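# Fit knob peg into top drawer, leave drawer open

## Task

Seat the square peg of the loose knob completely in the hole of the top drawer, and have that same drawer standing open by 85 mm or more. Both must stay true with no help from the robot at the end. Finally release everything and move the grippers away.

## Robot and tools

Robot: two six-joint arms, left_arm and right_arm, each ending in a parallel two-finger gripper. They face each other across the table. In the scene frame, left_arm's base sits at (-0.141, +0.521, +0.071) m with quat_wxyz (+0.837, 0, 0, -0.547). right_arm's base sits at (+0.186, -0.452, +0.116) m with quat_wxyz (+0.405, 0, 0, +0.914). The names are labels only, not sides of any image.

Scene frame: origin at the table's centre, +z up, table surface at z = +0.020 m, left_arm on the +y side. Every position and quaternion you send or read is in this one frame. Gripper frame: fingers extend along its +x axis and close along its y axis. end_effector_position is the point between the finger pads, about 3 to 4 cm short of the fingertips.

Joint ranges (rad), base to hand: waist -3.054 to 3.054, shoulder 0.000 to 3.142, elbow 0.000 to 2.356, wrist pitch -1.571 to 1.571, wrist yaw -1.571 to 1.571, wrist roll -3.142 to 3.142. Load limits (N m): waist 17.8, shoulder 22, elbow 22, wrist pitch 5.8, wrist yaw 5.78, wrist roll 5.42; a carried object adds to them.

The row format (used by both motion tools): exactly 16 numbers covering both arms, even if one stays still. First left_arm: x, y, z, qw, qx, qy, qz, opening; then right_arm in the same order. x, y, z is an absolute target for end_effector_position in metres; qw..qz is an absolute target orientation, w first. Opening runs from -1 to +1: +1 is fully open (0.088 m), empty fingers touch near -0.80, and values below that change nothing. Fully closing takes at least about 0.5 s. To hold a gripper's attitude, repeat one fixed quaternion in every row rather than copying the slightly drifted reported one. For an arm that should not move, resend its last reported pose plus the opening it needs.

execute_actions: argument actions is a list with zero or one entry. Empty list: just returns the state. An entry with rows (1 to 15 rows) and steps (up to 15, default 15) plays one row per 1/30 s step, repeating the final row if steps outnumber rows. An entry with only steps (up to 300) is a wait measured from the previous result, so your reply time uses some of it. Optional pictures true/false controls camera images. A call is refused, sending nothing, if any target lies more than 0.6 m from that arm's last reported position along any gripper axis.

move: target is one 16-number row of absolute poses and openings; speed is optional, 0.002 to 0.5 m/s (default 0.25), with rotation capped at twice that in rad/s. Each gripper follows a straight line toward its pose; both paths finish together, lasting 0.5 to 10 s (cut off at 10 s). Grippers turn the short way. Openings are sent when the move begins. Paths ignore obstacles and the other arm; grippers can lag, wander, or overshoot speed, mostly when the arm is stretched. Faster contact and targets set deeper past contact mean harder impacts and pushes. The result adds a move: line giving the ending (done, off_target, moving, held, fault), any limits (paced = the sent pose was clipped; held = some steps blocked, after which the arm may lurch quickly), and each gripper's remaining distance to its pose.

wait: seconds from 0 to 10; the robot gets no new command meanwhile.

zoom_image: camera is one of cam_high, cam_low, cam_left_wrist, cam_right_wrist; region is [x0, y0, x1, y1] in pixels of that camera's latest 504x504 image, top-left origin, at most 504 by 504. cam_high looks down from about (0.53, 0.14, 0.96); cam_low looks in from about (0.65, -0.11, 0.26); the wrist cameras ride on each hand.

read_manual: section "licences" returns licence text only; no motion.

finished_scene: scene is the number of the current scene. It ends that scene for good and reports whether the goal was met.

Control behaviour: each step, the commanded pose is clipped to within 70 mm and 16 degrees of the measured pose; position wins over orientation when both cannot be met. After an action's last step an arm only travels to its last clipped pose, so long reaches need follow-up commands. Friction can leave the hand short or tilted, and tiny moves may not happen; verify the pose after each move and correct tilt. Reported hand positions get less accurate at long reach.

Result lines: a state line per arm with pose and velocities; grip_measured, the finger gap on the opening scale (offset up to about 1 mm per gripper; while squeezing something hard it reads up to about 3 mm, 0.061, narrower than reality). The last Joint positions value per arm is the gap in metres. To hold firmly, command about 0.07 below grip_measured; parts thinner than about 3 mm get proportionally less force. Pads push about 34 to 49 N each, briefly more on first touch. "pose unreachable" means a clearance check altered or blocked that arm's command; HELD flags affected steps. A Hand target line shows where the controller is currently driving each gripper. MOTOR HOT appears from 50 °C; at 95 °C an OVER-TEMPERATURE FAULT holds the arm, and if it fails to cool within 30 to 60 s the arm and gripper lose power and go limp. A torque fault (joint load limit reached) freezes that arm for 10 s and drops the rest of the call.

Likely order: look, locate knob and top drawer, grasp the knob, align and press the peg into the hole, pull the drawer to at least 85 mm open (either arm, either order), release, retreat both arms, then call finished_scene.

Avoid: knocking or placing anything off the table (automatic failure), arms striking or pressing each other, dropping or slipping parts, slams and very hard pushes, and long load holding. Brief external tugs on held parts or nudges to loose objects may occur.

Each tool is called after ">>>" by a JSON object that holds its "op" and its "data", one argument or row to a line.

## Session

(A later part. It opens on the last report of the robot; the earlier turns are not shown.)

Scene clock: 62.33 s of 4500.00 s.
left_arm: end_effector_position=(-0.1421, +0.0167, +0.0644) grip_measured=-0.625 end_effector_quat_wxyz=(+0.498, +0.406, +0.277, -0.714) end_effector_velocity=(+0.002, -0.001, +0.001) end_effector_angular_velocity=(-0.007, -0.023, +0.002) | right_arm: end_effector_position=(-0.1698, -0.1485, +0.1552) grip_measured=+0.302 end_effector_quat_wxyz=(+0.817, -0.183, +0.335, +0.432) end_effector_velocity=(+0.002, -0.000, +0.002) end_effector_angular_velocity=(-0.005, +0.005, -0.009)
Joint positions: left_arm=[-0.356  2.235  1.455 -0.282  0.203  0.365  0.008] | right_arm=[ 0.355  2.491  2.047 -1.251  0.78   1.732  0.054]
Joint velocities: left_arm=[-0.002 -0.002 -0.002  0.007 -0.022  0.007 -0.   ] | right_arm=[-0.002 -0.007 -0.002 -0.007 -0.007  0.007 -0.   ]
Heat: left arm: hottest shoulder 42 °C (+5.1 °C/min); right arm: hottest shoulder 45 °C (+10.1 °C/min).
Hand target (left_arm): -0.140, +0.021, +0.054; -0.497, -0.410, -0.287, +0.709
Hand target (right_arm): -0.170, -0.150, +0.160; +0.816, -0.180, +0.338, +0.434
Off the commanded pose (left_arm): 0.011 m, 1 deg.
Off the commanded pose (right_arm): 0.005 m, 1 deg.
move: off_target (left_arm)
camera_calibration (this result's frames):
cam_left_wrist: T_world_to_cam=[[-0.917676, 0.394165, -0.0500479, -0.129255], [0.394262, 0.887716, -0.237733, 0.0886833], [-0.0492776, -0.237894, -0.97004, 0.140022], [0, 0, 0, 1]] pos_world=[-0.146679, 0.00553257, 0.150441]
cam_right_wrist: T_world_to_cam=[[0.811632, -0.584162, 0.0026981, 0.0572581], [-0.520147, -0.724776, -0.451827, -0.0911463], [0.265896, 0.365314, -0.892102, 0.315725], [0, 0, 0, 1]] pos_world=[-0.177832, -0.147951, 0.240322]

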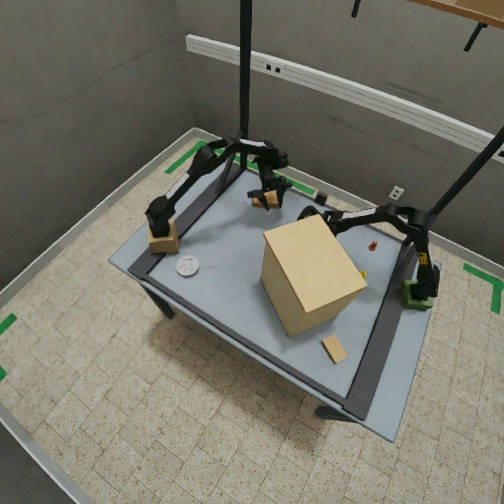

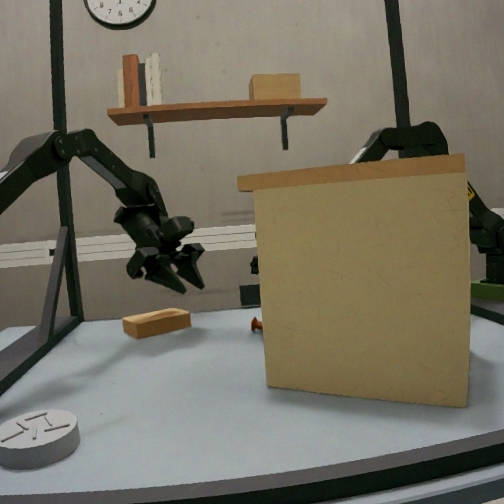

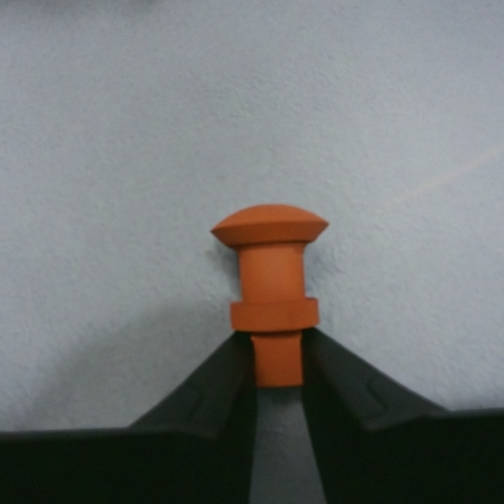

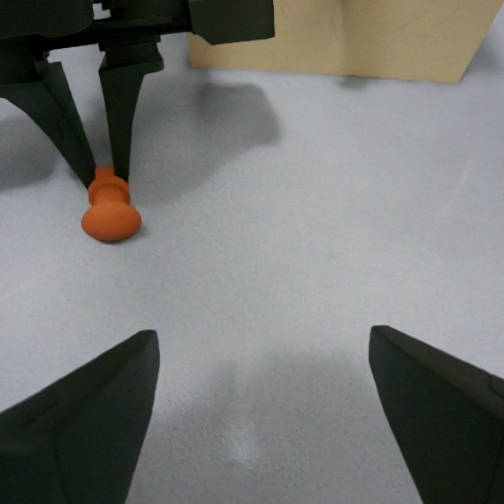

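>>> {"op": "move", "data": {
  "target": [-0.115,-0.045,0.075,0.4967,0.4096,0.2868,-0.7094,-0.7,-0.15,-0.22,0.16,0.816,-0.18,0.338,0.434,0.3],
  "speed": 0.06
}}

>>> {"op": "move", "data": {
  "target": [-0.115,-0.045,0.056,0.4967,0.4096,0.2868,-0.7094,-0.7,-0.15,-0.22,0.16,0.816,-0.18,0.338,0.434,0.3],
  "speed": 0.03
}}

Scene clock: 71.47 s of 4500.00 s.
left_arm: end_effector_position=(-0.1200, -0.0431, +0.0793) grip_measured=-0.625 end_effector_quat_wxyz=(+0.496, +0.410, +0.284, -0.711) end_effector_velocity=(+0.003, -0.003, -0.001) end_effector_angular_velocity=(+0.009, -0.002, +0.012) | right_arm: end_effector_position=(-0.1507, -0.2186, +0.1562) grip_measured=+0.302 end_effector_quat_wxyz=(+0.817, -0.183, +0.334, +0.433) end_effector_velocity=(+0.005, +0.000, +0.002) end_effector_angular_velocity=(-0.006, -0.000, -0.014)
Joint positions: left_arm=[-0.319  2.448  1.912 -0.551  0.218  0.395  0.008] | right_arm=[ 0.482  2.326  1.746 -1.233  0.759  1.903  0.054]
Joint velocities: left_arm=[ 0.002  0.017  0.032 -0.022 -0.007 -0.007  0.   ] | right_arm=[-0.007 -0.012 -0.012 -0.007 -0.007  0.007 -0.001]
Heat: left arm: hottest shoulder 44 °C (+8.1 °C/min); right arm: hottest shoulder 48 °C (+13.1 °C/min).
Hand target (left_arm): -0.115, -0.045, +0.075; -0.497, -0.409, -0.287, +0.709
Hand target (right_arm): -0.150, -0.220, +0.160; +0.816, -0.180, +0.338, +0.434
Off the commanded pose (left_arm): 0.007 m, 0 deg.
Off the commanded pose (right_arm): 0.004 m, 1 deg.
After step 90, 4.57 s passed at rest.
move: done
camera_calibration (this result's frames):
cam_left_wrist: T_world_to_cam=[[-0.919078, 0.391806, -0.0422319, -0.0854747], [0.391006, 0.893317, -0.221582, 0.135195], [-0.0490908, -0.220164, -0.974227, 0.142402], [0, 0, 0, 1]] pos_world=[-0.124429, -0.0559309, 0.165079]
cam_right_wrist: T_world_to_cam=[[0.813067, -0.582168, 0.00132183, 0.00167923], [-0.518671, -0.725412, -0.452502, -0.131373], [0.264391, 0.367229, -0.891763, 0.337299], [0, 0, 0, 1]] pos_world=[-0.158683, -0.218188, 0.241342]

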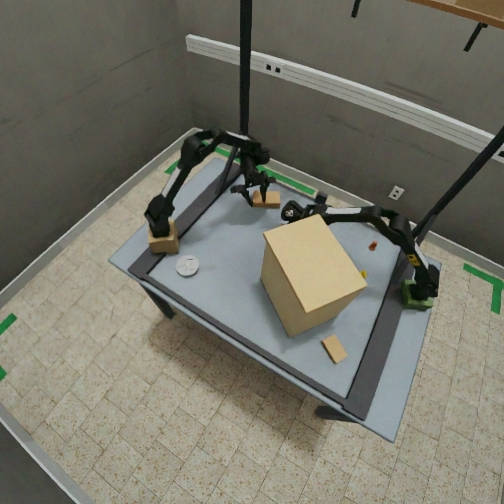

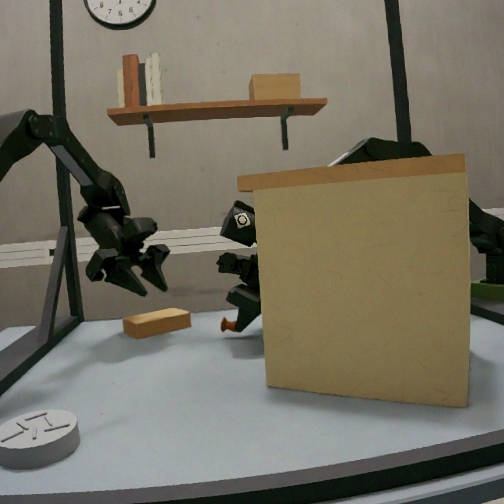

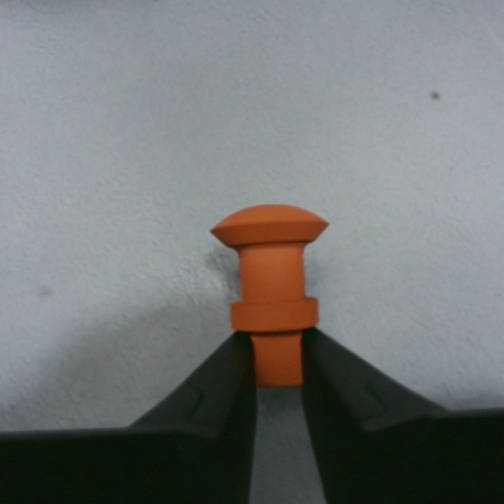

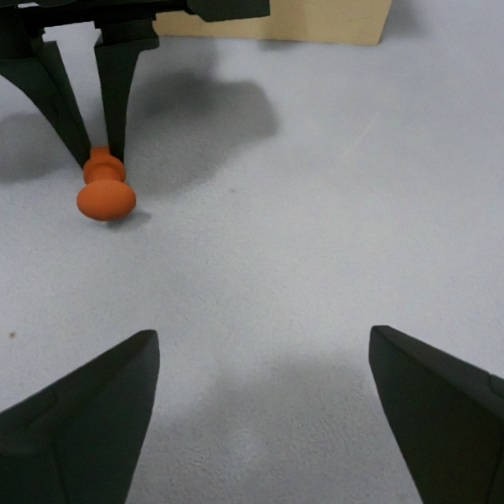

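Scene clock: 72.57 s of 4500.00 s.
left_arm: end_effector_position=(-0.1162, -0.0483, +0.0688) grip_measured=-0.625 end_effector_quat_wxyz=(+0.502, +0.405, +0.278, -0.712) end_effector_velocity=(+0.002, +0.002, -0.000) end_effector_angular_velocity=(+0.009, -0.002, +0.012) | right_arm: end_effector_position=(-0.1507, -0.2186, +0.1562) grip_measured=+0.302 end_effector_quat_wxyz=(+0.817, -0.182, +0.335, +0.433) end_effector_velocity=(+0.001, -0.000, +0.001) end_effector_angular_velocity=(-0.010, -0.004, +0.001)
Joint positions: left_arm=[-0.314  2.472  1.905 -0.501  0.218  0.395  0.008] | right_arm=[ 0.482  2.326  1.746 -1.233  0.759  1.905  0.054]
Joint velocities: left_arm=[ 0.002 -0.002 -0.002 -0.007 -0.007 -0.007 -0.   ] | right_arm=[-0.002 -0.002  0.002 -0.007 -0.007 -0.007 -0.   ]
Heat: left arm: hottest shoulder 44 °C (+8.2 °C/min); right arm: hottest shoulder 48 °C (+13.3 °C/min).
Hand target (left_arm): -0.115, -0.045, +0.056; -0.497, -0.409, -0.287, +0.709
Hand target (right_arm): -0.150, -0.220, +0.160; +0.816, -0.180, +0.338, +0.434
Off the commanded pose (left_arm): 0.013 m, 1 deg.
Off the commanded pose (right_arm): 0.004 m, 0 deg.
move: off_target (left_arm)
camera_calibration (this result's frames):
cam_left_wrist: T_world_to_cam=[[-0.921215, 0.385653, -0.0513267, -0.0803756], [0.386329, 0.891181, -0.237795, 0.136442], [-0.045965, -0.238889, -0.969958, 0.130409], [0, 0, 0, 1]] pos_world=[-0.12076, -0.0594437, 0.154811]
cam_right_wrist: T_world_to_cam=[[0.812285, -0.583261, -0.000031327, 0.00153388], [-0.52015, -0.724369, -0.452475, -0.131372], [0.263888, 0.367555, -0.891777, 0.337297], [0, 0, 0, 1]] pos_world=[-0.158588, -0.218242, 0.241351]

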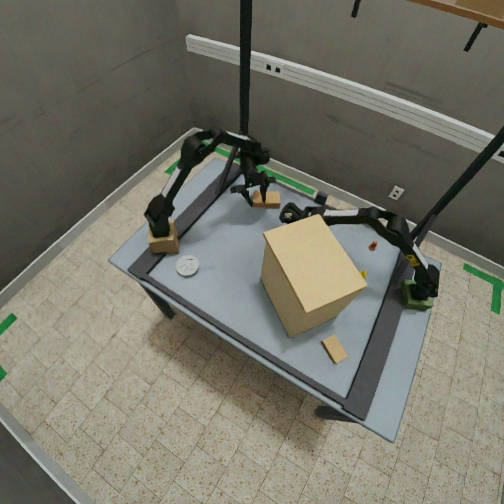

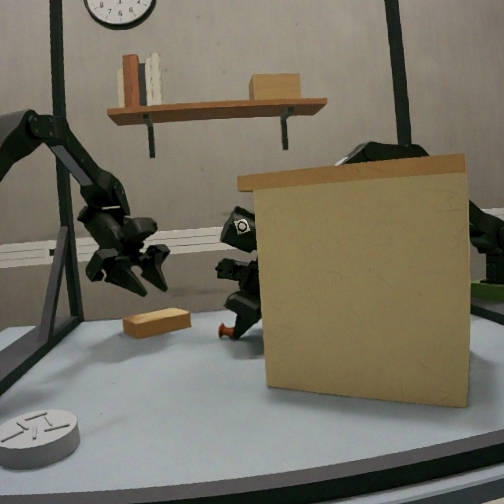

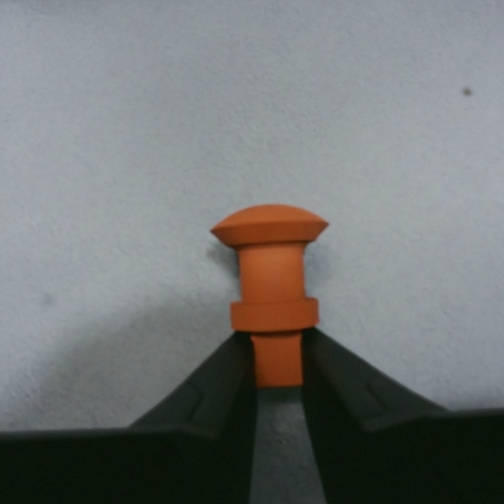

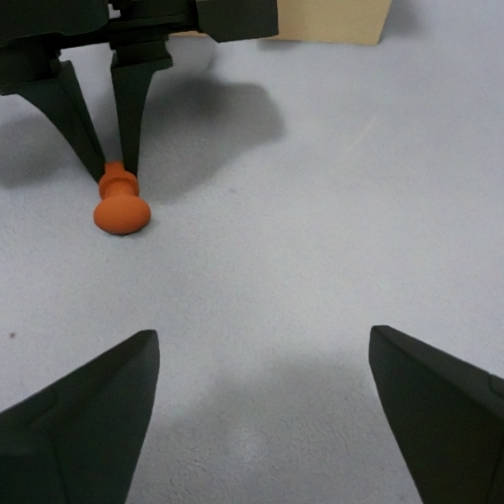

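>>> {"op": "execute_actions", "data": {
  "actions": []
}}

Scene clock: 80.17 s of 4500.00 s.
left_arm: end_effector_position=(-0.1162, -0.0483, +0.0688) grip_measured=-0.625 end_effector_quat_wxyz=(+0.502, +0.405, +0.278, -0.712) end_effector_velocity=(-0.000, +0.002, -0.000) end_effector_angular_velocity=(+0.009, -0.002, +0.007) | right_arm: end_effector_position=(-0.1507, -0.2186, +0.1562) grip_measured=+0.302 end_effector_quat_wxyz=(+0.817, -0.182, +0.335, +0.433) end_effector_velocity=(+0.002, +0.001, +0.001) end_effector_angular_velocity=(+0.007, -0.005, -0.006)
Joint positions: left_arm=[-0.314  2.472  1.905 -0.5    0.218  0.395  0.008] | right_arm=[ 0.482  2.326  1.746 -1.233  0.759  1.905  0.054]
Joint velocities: left_arm=[-0.002 -0.002 -0.002 -0.007 -0.007 -0.007 -0.   ] | right_arm=[-0.002 -0.002 -0.002 -0.007  0.007  0.007  0.   ]
Heat: left arm: hottest shoulder 46 °C (+10.1 °C/min); right arm: hottest shoulder 49 °C (+13.2 °C/min).
Hand target (left_arm): -0.115, -0.045, +0.056; -0.497, -0.409, -0.287, +0.709
Hand target (right_arm): -0.150, -0.220, +0.160; +0.816, -0.180, +0.338, +0.434
Off the commanded pose (left_arm): 0.013 m, 1 deg.
Off the commanded pose (right_arm): 0.004 m, 0 deg.
Steps of this call (steps 1 to 90: nothing new was sent; then 4.60 s passed at rest). Readings (end_effector_position):
1: left_arm (-0.1162, -0.0483, +0.0688) | right_arm (-0.1507, -0.2186, +0.1562)
2: left_arm (-0.1162, -0.0483, +0.0688) | right_arm (-0.1507, -0.2186, +0.1562)
4: left_arm (-0.1162, -0.0483, +0.0688) | right_arm (-0.1507, -0.2186, +0.1562)
8: left_arm (-0.1162, -0.0483, +0.0688) | right_arm (-0.1507, -0.2186, +0.1562)
90: the state above
camera_calibration (this result's frames):
cam_left_wrist: T_world_to_cam=[[-0.921213, 0.385634, -0.0515084, -0.0803276], [0.386338, 0.891091, -0.238118, 0.136531], [-0.0459278, -0.239257, -0.969869, 0.130411], [0, 0, 0, 1]] pos_world=[-0.120756, -0.0594825, 0.154854]
cam_right_wrist: T_world_to_cam=[[0.812285, -0.583261, -0.000031327, 0.00153388], [-0.52015, -0.724369, -0.452475, -0.131372], [0.263888, 0.367555, -0.891777, 0.337297], [0, 0, 0, 1]] pos_world=[-0.158588, -0.218242, 0.241351]

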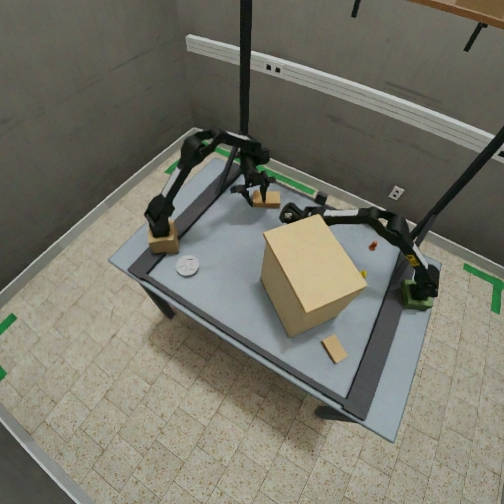

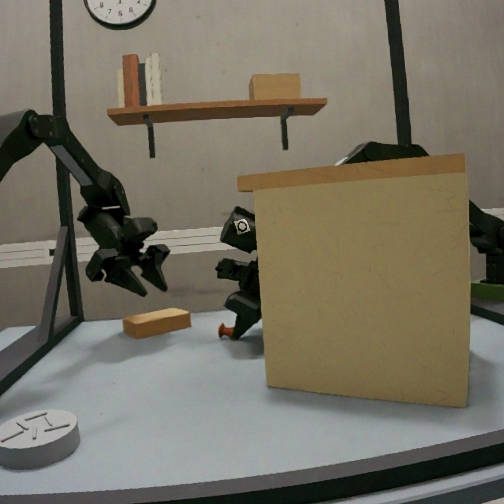

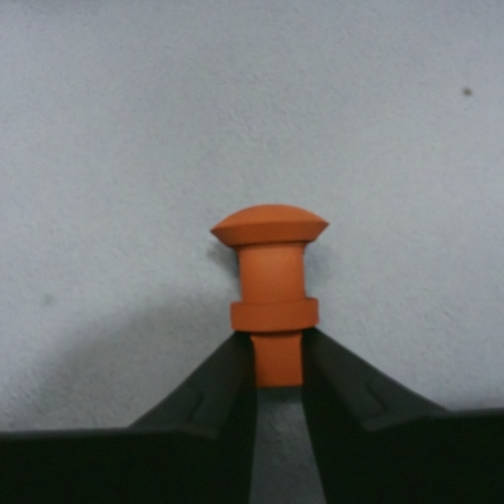

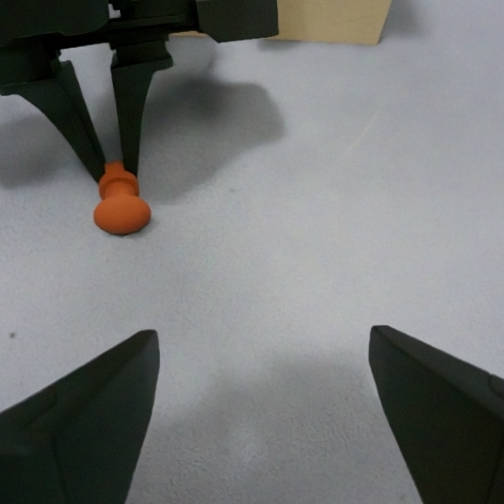

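>>> {"op": "move", "data": {
  "target": [-0.1162,-0.0483,0.069,0.4967,0.4096,0.2868,-0.7094,0.2,-0.15,-0.22,0.16,0.816,-0.18,0.338,0.434,0.3]
}}

>>> {"op": "move", "data": {
  "target": [-0.105,-0.02,0.14,0.4967,0.4096,0.2868,-0.7094,0.2,-0.165,-0.14,0.13,0.757,-0.2195,0.3135,0.530,0.3],
  "speed": 0.1
}}

>>> {"op": "move", "data": {
  "target": [-0.17,0.2,0.3,0.946,-0.005,-0.027,-0.324,0.2,-0.165,-0.14,0.13,0.757,-0.2195,0.3135,0.530,0.3]
}}

Scene clock: 87.57 s of 4500.00 s.
left_arm: end_effector_position=(-0.1179, -0.0467, +0.0730) grip_measured=+0.197 end_effector_quat_wxyz=(+0.497, +0.409, +0.285, -0.710) end_effector_velocity=(-0.001, +0.002, -0.003) end_effector_angular_velocity=(+0.014, -0.002, +0.007) | right_arm: end_effector_position=(-0.1507, -0.2187, +0.1562) grip_measured=+0.302 end_effector_quat_wxyz=(+0.817, -0.182, +0.335, +0.433) end_effector_velocity=(+0.002, -0.001, -0.002) end_effector_angular_velocity=(-0.014, -0.013, +0.001)
Joint positions: left_arm=[-0.316  2.472  1.931 -0.546  0.218  0.395  0.049] | right_arm=[ 0.482  2.326  1.746 -1.233  0.758  1.905  0.054]
Joint velocities: left_arm=[-0.002  0.002 -0.002 -0.007 -0.007 -0.007 -0.   ] | right_arm=[-0.002  0.002 -0.002 -0.007 -0.007 -0.007 -0.   ]
Heat: left arm: hottest shoulder 48 °C (+12.1 °C/min); right arm: hottest shoulder 50 °C (+13.1 °C/min). Fold the right arm in close to its base before you think long.
Hand target (left_arm): -0.116, -0.048, +0.069; -0.497, -0.410, -0.287, +0.709
Hand target (right_arm): -0.150, -0.220, +0.160; +0.816, -0.180, +0.338, +0.434
Off the commanded pose (left_arm): 0.005 m, 0 deg.
Off the commanded pose (right_arm): 0.004 m, 0 deg.
MOTOR HOT: a motor of the right arm reached 50 °C. Now the hottest motor of the right arm, joint 2 (shoulder), reports 50 °C. The temperature limit of the motors' drives, at which the controller stops that arm, is 95 °C. To cool a motor, set the load down, stop pushing, or move to a pose that needs little force.
After step 90, 3.63 s passed at rest.
move: done
camera_calibration (this result's frames):
cam_left_wrist: T_world_to_cam=[[-0.920271, 0.389016, -0.0420498, -0.0827285], [0.38827, 0.89459, -0.221257, 0.135871], [-0.048455, -0.219943, -0.974309, 0.135738], [0, 0, 0, 1]] pos_world=[-0.12231, -0.0595113, 0.158834]
cam_right_wrist: T_world_to_cam=[[0.812231, -0.583335, 0.0000676538, 0.00147389], [-0.520274, -0.724478, -0.452157, -0.131515], [0.263808, 0.367221, -0.891938, 0.33722], [0, 0, 0, 1]] pos_world=[-0.158582, -0.218254, 0.241314]

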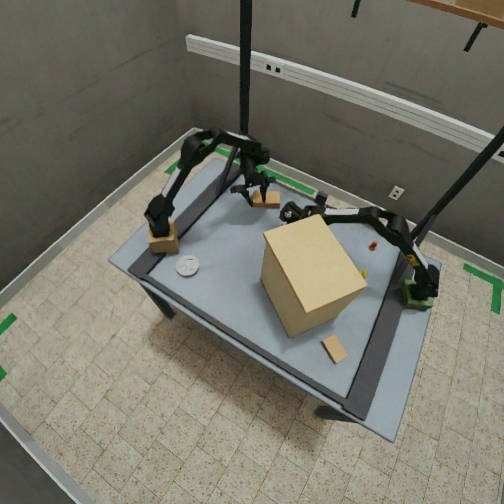

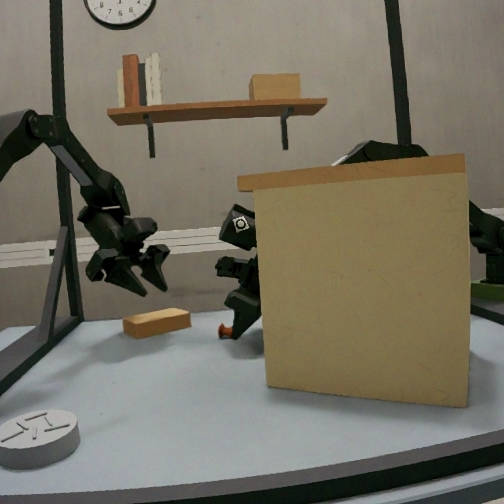

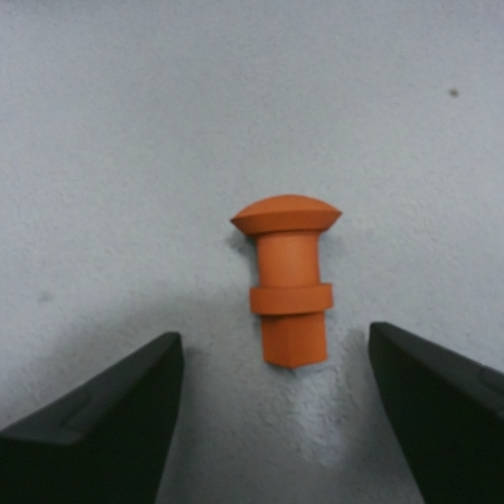

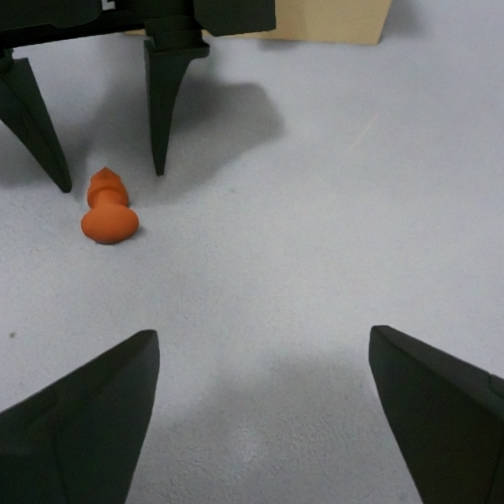

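Scene clock: 89.17 s of 4500.00 s.
left_arm: end_effector_position=(-0.1248, -0.0086, +0.0789) grip_measured=+0.198 end_effector_quat_wxyz=(+0.459, +0.439, +0.326, -0.700) end_effector_velocity=(-0.000, +0.003, +0.001) end_effector_angular_velocity=(+0.012, +0.002, +0.020) | right_arm: end_effector_position=(-0.1678, -0.1392, +0.1357) grip_measured=+0.302 end_effector_quat_wxyz=(+0.757, -0.213, +0.316, +0.531) end_effector_velocity=(-0.002, +0.002, -0.001) end_effector_angular_velocity=(-0.010, +0.025, +0.001)
Joint positions: left_arm=[-0.32   2.396  1.861 -0.684  0.228  0.419  0.049] | right_arm=[ 0.334  2.33   1.671 -0.749  0.776  1.362  0.054]
Joint velocities: left_arm=[-0.002 -0.007 -0.007 -0.007 -0.007 -0.022 -0.   ] | right_arm=[-0.007 -0.002 -0.002  0.022 -0.022 -0.007 -0.   ]
Heat: left arm: hottest shoulder 51 °C (+15.2 °C/min); right arm: hottest shoulder 50 °C (+12.1 °C/min). Fold the left arm in close to its base before you think long. Fold the right arm in close to its base before you think long.
Hand target (left_arm): -0.106, -0.019, +0.138; -0.497, -0.411, -0.287, +0.709
Hand target (right_arm): -0.165, -0.140, +0.130; +0.757, -0.220, +0.313, +0.529
Off the commanded pose (left_arm): 0.065 m, 7 deg.
Off the commanded pose (right_arm): 0.006 m, 1 deg.
MOTOR HOT: a motor of the left arm reached 50 °C. Now the hottest motor of the left arm, joint 2 (shoulder), reports 51 °C. The temperature limit of the motors' drives, at which the controller stops that arm, is 95 °C. To cool a motor, set the load down, stop pushing, or move to a pose that needs little force.
MOTOR HOT: still on. Now the hottest motor of the right arm, joint 2 (shoulder), reports 50 °C; a drive's own limit is 95 °C.
move: off_target (left_arm)
camera_calibration (this result's frames):
cam_left_wrist: T_world_to_cam=[[-0.909156, 0.416035, 0.0187282, -0.106828], [0.411517, 0.90437, -0.113003, 0.100257], [-0.0639502, -0.09503, -0.993418, 0.150119], [0, 0, 0, 1]] pos_world=[-0.12878, -0.0319598, 0.162461]
cam_right_wrist: T_world_to_cam=[[0.927592, -0.372959, -0.0217933, 0.113293], [-0.341867, -0.823845, -0.452114, -0.0760234], [0.150666, 0.426827, -0.891694, 0.28354], [0, 0, 0, 1]] pos_world=[-0.173799, -0.1414, 0.220929]

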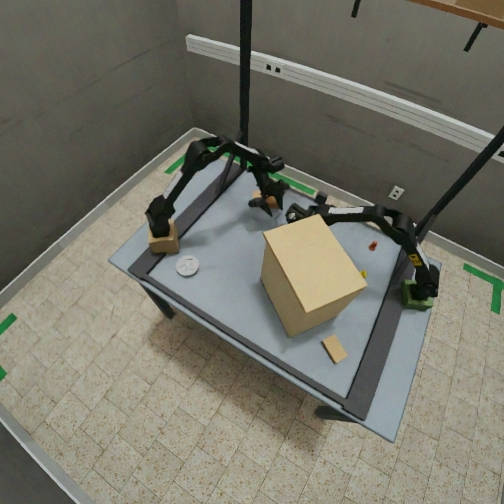

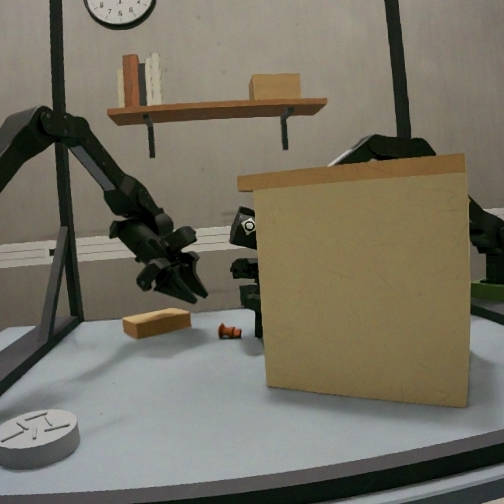

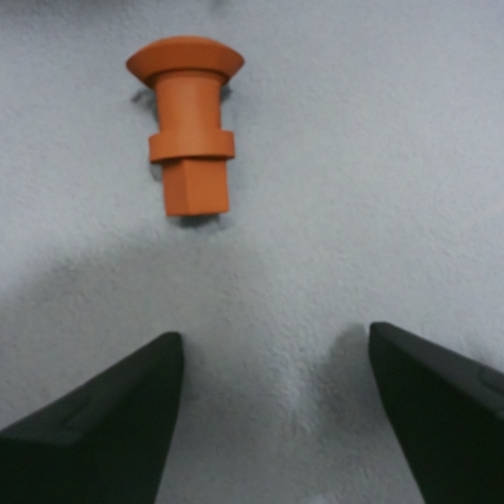

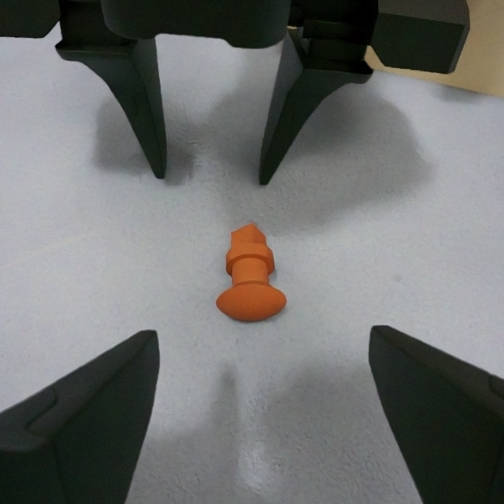

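Scene clock: 93.17 s of 4500.00 s.
left_arm: end_effector_position=(-0.1693, +0.1995, +0.3063) grip_measured=+0.198 end_effector_quat_wxyz=(+0.946, -0.007, -0.007, -0.324) end_effector_velocity=(+0.002, +0.004, -0.004) end_effector_angular_velocity=(-0.013, -0.035, +0.012) | right_arm: end_effector_position=(-0.1679, -0.1392, +0.1351) grip_measured=+0.302 end_effector_quat_wxyz=(+0.756, -0.213, +0.316, +0.532) end_effector_velocity=(+0.002, -0.001, -0.001) end_effector_angular_velocity=(-0.012, -0.008, +0.004)
Joint positions: left_arm=[-0.984  1.502  0.637  1.068 -1.479  0.193  0.049] | right_arm=[ 0.334  2.33   1.668 -0.744  0.776  1.359  0.054]
Joint velocities: left_arm=[-0.002  0.115 -0.071  0.593 -0.007  0.418 -0.   ] | right_arm=[-0.002 -0.002 -0.002 -0.007 -0.007 -0.007 -0.   ]
Heat: left arm: hottest shoulder 51 °C (+15.3 °C/min); right arm: hottest shoulder 50 °C (+12.2 °C/min). Fold the left arm in close to its base before you think long. Fold the right arm in close to its base before you think long.
Hand target (left_arm): -0.171, +0.200, +0.301; +0.945, +0.002, -0.012, -0.326
Hand target (right_arm): -0.165, -0.140, +0.130; +0.757, -0.219, +0.313, +0.530
Off the commanded pose (left_arm): 0.006 m, 2 deg.
Off the commanded pose (right_arm): 0.006 m, 1 deg.
MOTOR HOT: still on. Now the hottest motor of the left arm, joint 2 (shoulder), reports 51 °C; a drive's own limit is 95 °C.
MOTOR HOT: still on. Now the hottest motor of the right arm, joint 2 (shoulder), reports 50 °C; a drive's own limit is 95 °C.
move: done
camera_calibration (this result's frames):
cam_left_wrist: T_world_to_cam=[[-0.602863, -0.796064, -0.0532798, 0.0776379], [-0.192144, 0.209677, -0.958705, 0.251525], [0.774362, -0.567731, -0.279365, 0.410487], [0, 0, 0, 1]] pos_world=[-0.222732, 0.242112, 0.359951]
cam_right_wrist: T_world_to_cam=[[0.928497, -0.370709, -0.0216305, 0.113843], [-0.339743, -0.824536, -0.452454, -0.0759541], [0.149894, 0.427451, -0.891525, 0.282975], [0, 0, 0, 1]] pos_world=[-0.173924, -0.141382, 0.220376]

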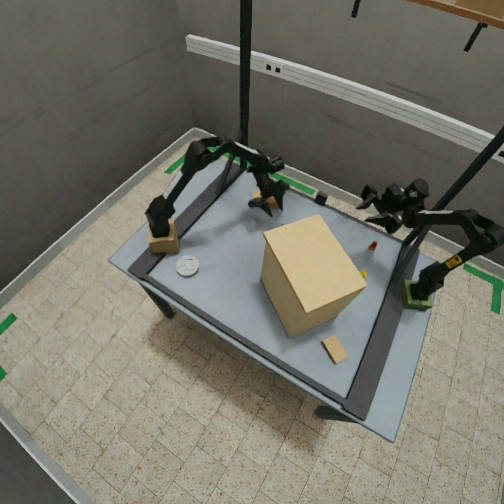

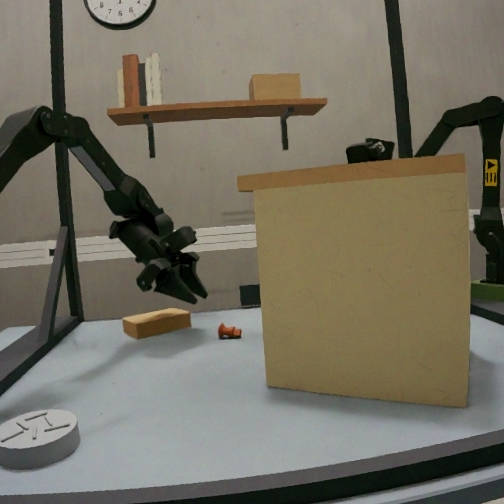

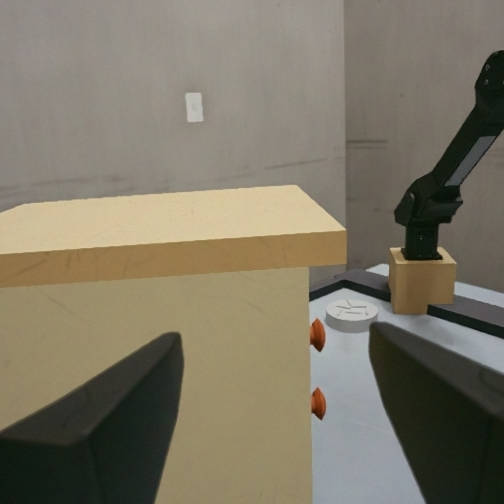

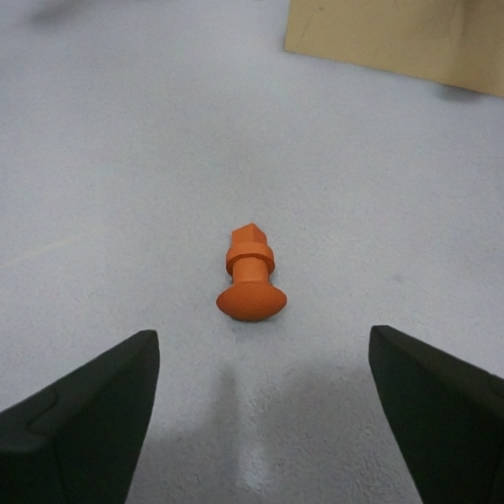

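>>> {"op": "move", "data": {
  "target": [-0.17,0.2,0.3,0.946,-0.005,-0.027,-0.324,0.2,-0.151,-0.0933,0.062,0.757,-0.2195,0.3135,0.530,0.3],
  "speed": 0.06
}}

Scene clock: 103.50 s of 4500.00 s.
left_arm: end_effector_position=(-0.1686, +0.2008, +0.3046) grip_measured=+0.198 end_effector_quat_wxyz=(+0.946, -0.014, -0.023, -0.322) end_effector_velocity=(+0.000, +0.002, +0.000) end_effector_angular_velocity=(-0.014, +0.005, +0.008) | right_arm: end_effector_position=(-0.1524, -0.0931, +0.0656) grip_measured=+0.302 end_effector_quat_wxyz=(+0.757, -0.216, +0.314, +0.531) end_effector_velocity=(+0.000, +0.000, +0.001) end_effector_angular_velocity=(-0.003, +0.005, +0.005)
Joint positions: left_arm=[-0.984  1.623  0.608  1.56  -1.47   0.532  0.049] | right_arm=[ 0.229  2.49   1.649 -0.476  0.755  1.217  0.054]
Joint velocities: left_arm=[-0.002  0.032  0.002  0.125 -0.007  0.081 -0.   ] | right_arm=[-0.002 -0.007 -0.007  0.007 -0.007 -0.007 -0.   ]
Heat: left arm: hottest shoulder 48 °C (+11.0 °C/min); right arm: hottest shoulder 49 °C (+9.0 °C/min). Fold the left arm in close to its base before you think long. Fold the right arm in close to its base before you think long.
Hand target (left_arm): -0.170, +0.200, +0.300; +0.946, -0.005, -0.026, -0.324
Hand target (right_arm): -0.151, -0.093, +0.062; +0.757, -0.220, +0.313, +0.530
Off the commanded pose (left_arm): 0.005 m, 1 deg.
Off the commanded pose (right_arm): 0.004 m, 0 deg.
MOTOR HOT: still on. Now the hottest motor of the left arm, joint 2 (shoulder), reports 48 °C; a drive's own limit is 95 °C.
MOTOR HOT: still on. Now the hottest motor of the right arm, joint 2 (shoulder), reports 49 °C; a drive's own limit is 95 °C.
After step 90, 5.50 s passed at rest.
move: done
camera_calibration (this result's frames):
cam_left_wrist: T_world_to_cam=[[-0.598799, -0.79933, -0.0501144, 0.0793628], [-0.168626, 0.186998, -0.967779, 0.260976], [0.782946, -0.571055, -0.246762, 0.402395], [0, 0, 0, 1]] pos_world=[-0.223524, 0.244424, 0.355841]
cam_right_wrist: T_world_to_cam=[[0.928324, -0.371533, -0.0133126, 0.114432], [-0.337103, -0.826117, -0.451544, -0.0640088], [0.156766, 0.423667, -0.892149, 0.199695], [0, 0, 0, 1]] pos_world=[-0.159113, -0.0949679, 0.150778]

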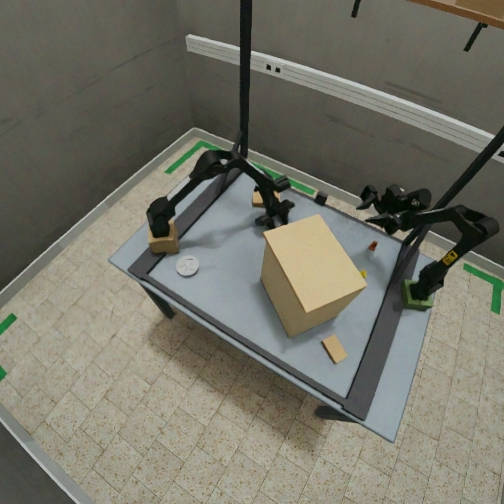

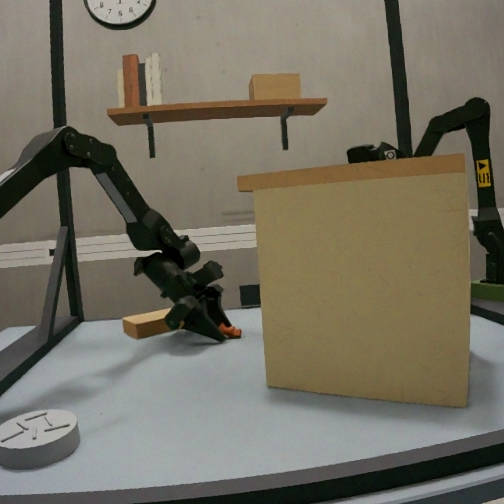

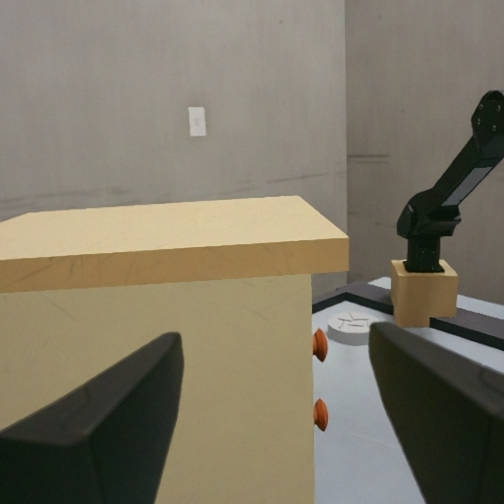

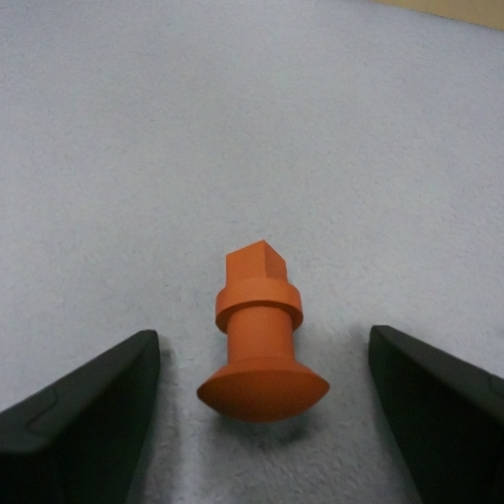

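>>> {"op": "move", "data": {
  "target": [-0.17,0.2,0.3,0.946,-0.005,-0.027,-0.324,0.2,-0.1445,-0.096,0.062,0.757,-0.2195,0.3135,0.530,0.3],
  "speed": 0.03
}}

Scene clock: 107.00 s of 4500.00 s.
left_arm: end_effector_position=(-0.1686, +0.2007, +0.3041) grip_measured=+0.198 end_effector_quat_wxyz=(+0.946, -0.013, -0.023, -0.322) end_effector_velocity=(-0.000, +0.001, -0.001) end_effector_angular_velocity=(+0.014, -0.005, +0.004) | right_arm: end_effector_position=(-0.1490, -0.0950, +0.0626) grip_measured=+0.302 end_effector_quat_wxyz=(+0.756, -0.214, +0.314, +0.532) end_effector_velocity=(+0.001, -0.000, +0.002) end_effector_angular_velocity=(+0.000, +0.015, -0.006)
Joint positions: left_arm=[-0.984  1.629  0.608  1.576 -1.47   0.543  0.049] | right_arm=[ 0.228  2.482  1.616 -0.444  0.755  1.214  0.054]
Joint velocities: left_arm=[-0.002 -0.002 -0.002 -0.007 -0.007  0.007 -0.   ] | right_arm=[-0.002 -0.012 -0.012  0.007 -0.007  0.007 -0.   ]
Heat: left arm: hottest shoulder 47 °C (+9.1 °C/min); right arm: hottest shoulder 49 °C (+8.1 °C/min). Fold the right arm in close to its base before you think long.
Hand target (left_arm): -0.170, +0.200, +0.300; +0.946, -0.005, -0.027, -0.324
Hand target (right_arm): -0.145, -0.096, +0.062; +0.757, -0.219, +0.314, +0.530
Off the commanded pose (left_arm): 0.004 m, 1 deg.
Off the commanded pose (right_arm): 0.005 m, 1 deg.
MOTOR HOT: still on. Now the hottest motor of the right arm, joint 2 (shoulder), reports 49 °C; a drive's own limit is 95 °C.
MOTOR HOT: cleared. Now the hottest motor of the left arm, joint 2 (shoulder), reports 47 °C.
joint sent to its limit (left arm) — the command would take joint 4 (wrist pitch) past its upper limit, so that joint was sent only as far as its limit.
move: done
camera_calibration (this result's frames):
cam_left_wrist: T_world_to_cam=[[-0.598252, -0.799642, -0.0516475, 0.0798428], [-0.167195, 0.187603, -0.967911, 0.260648], [0.783671, -0.57042, -0.24593, 0.402003], [0, 0, 0, 1]] pos_world=[-0.223693, 0.244258, 0.355272]
cam_right_wrist: T_world_to_cam=[[0.928854, -0.370034, -0.0174858, 0.111017], [-0.337236, -0.825106, -0.453291, -0.0655733], [0.153305, 0.426938, -0.891191, 0.197001], [0, 0, 0, 1]] pos_world=[-0.155434, -0.0971318, 0.147783]

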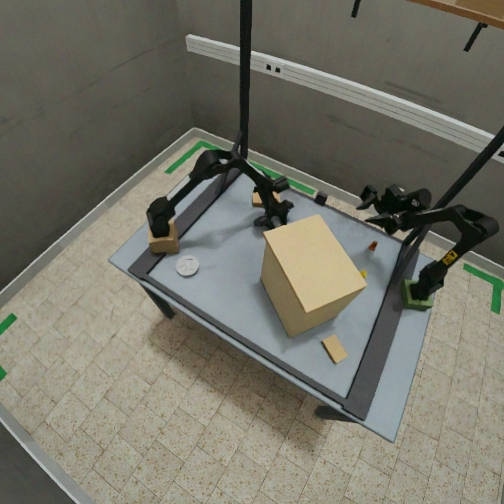

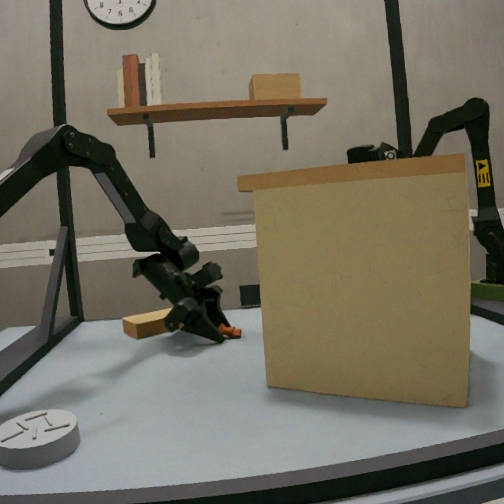

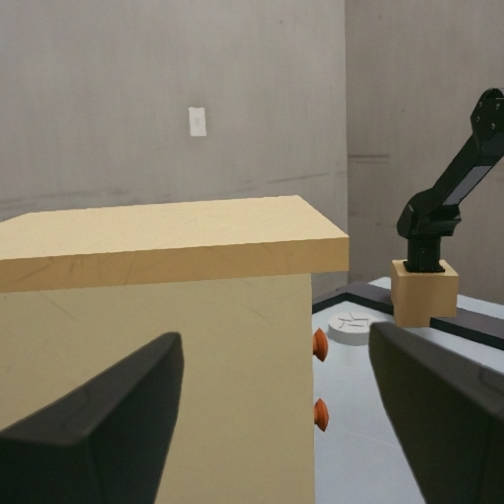

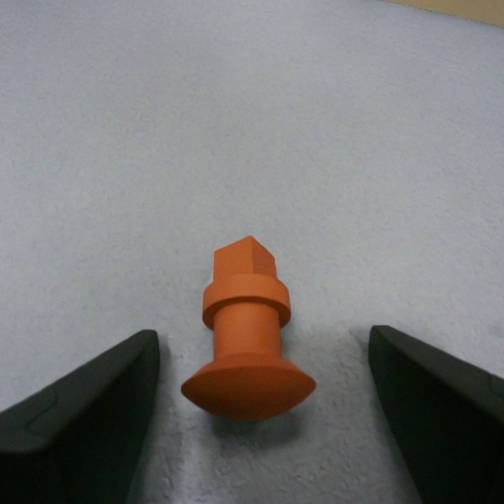

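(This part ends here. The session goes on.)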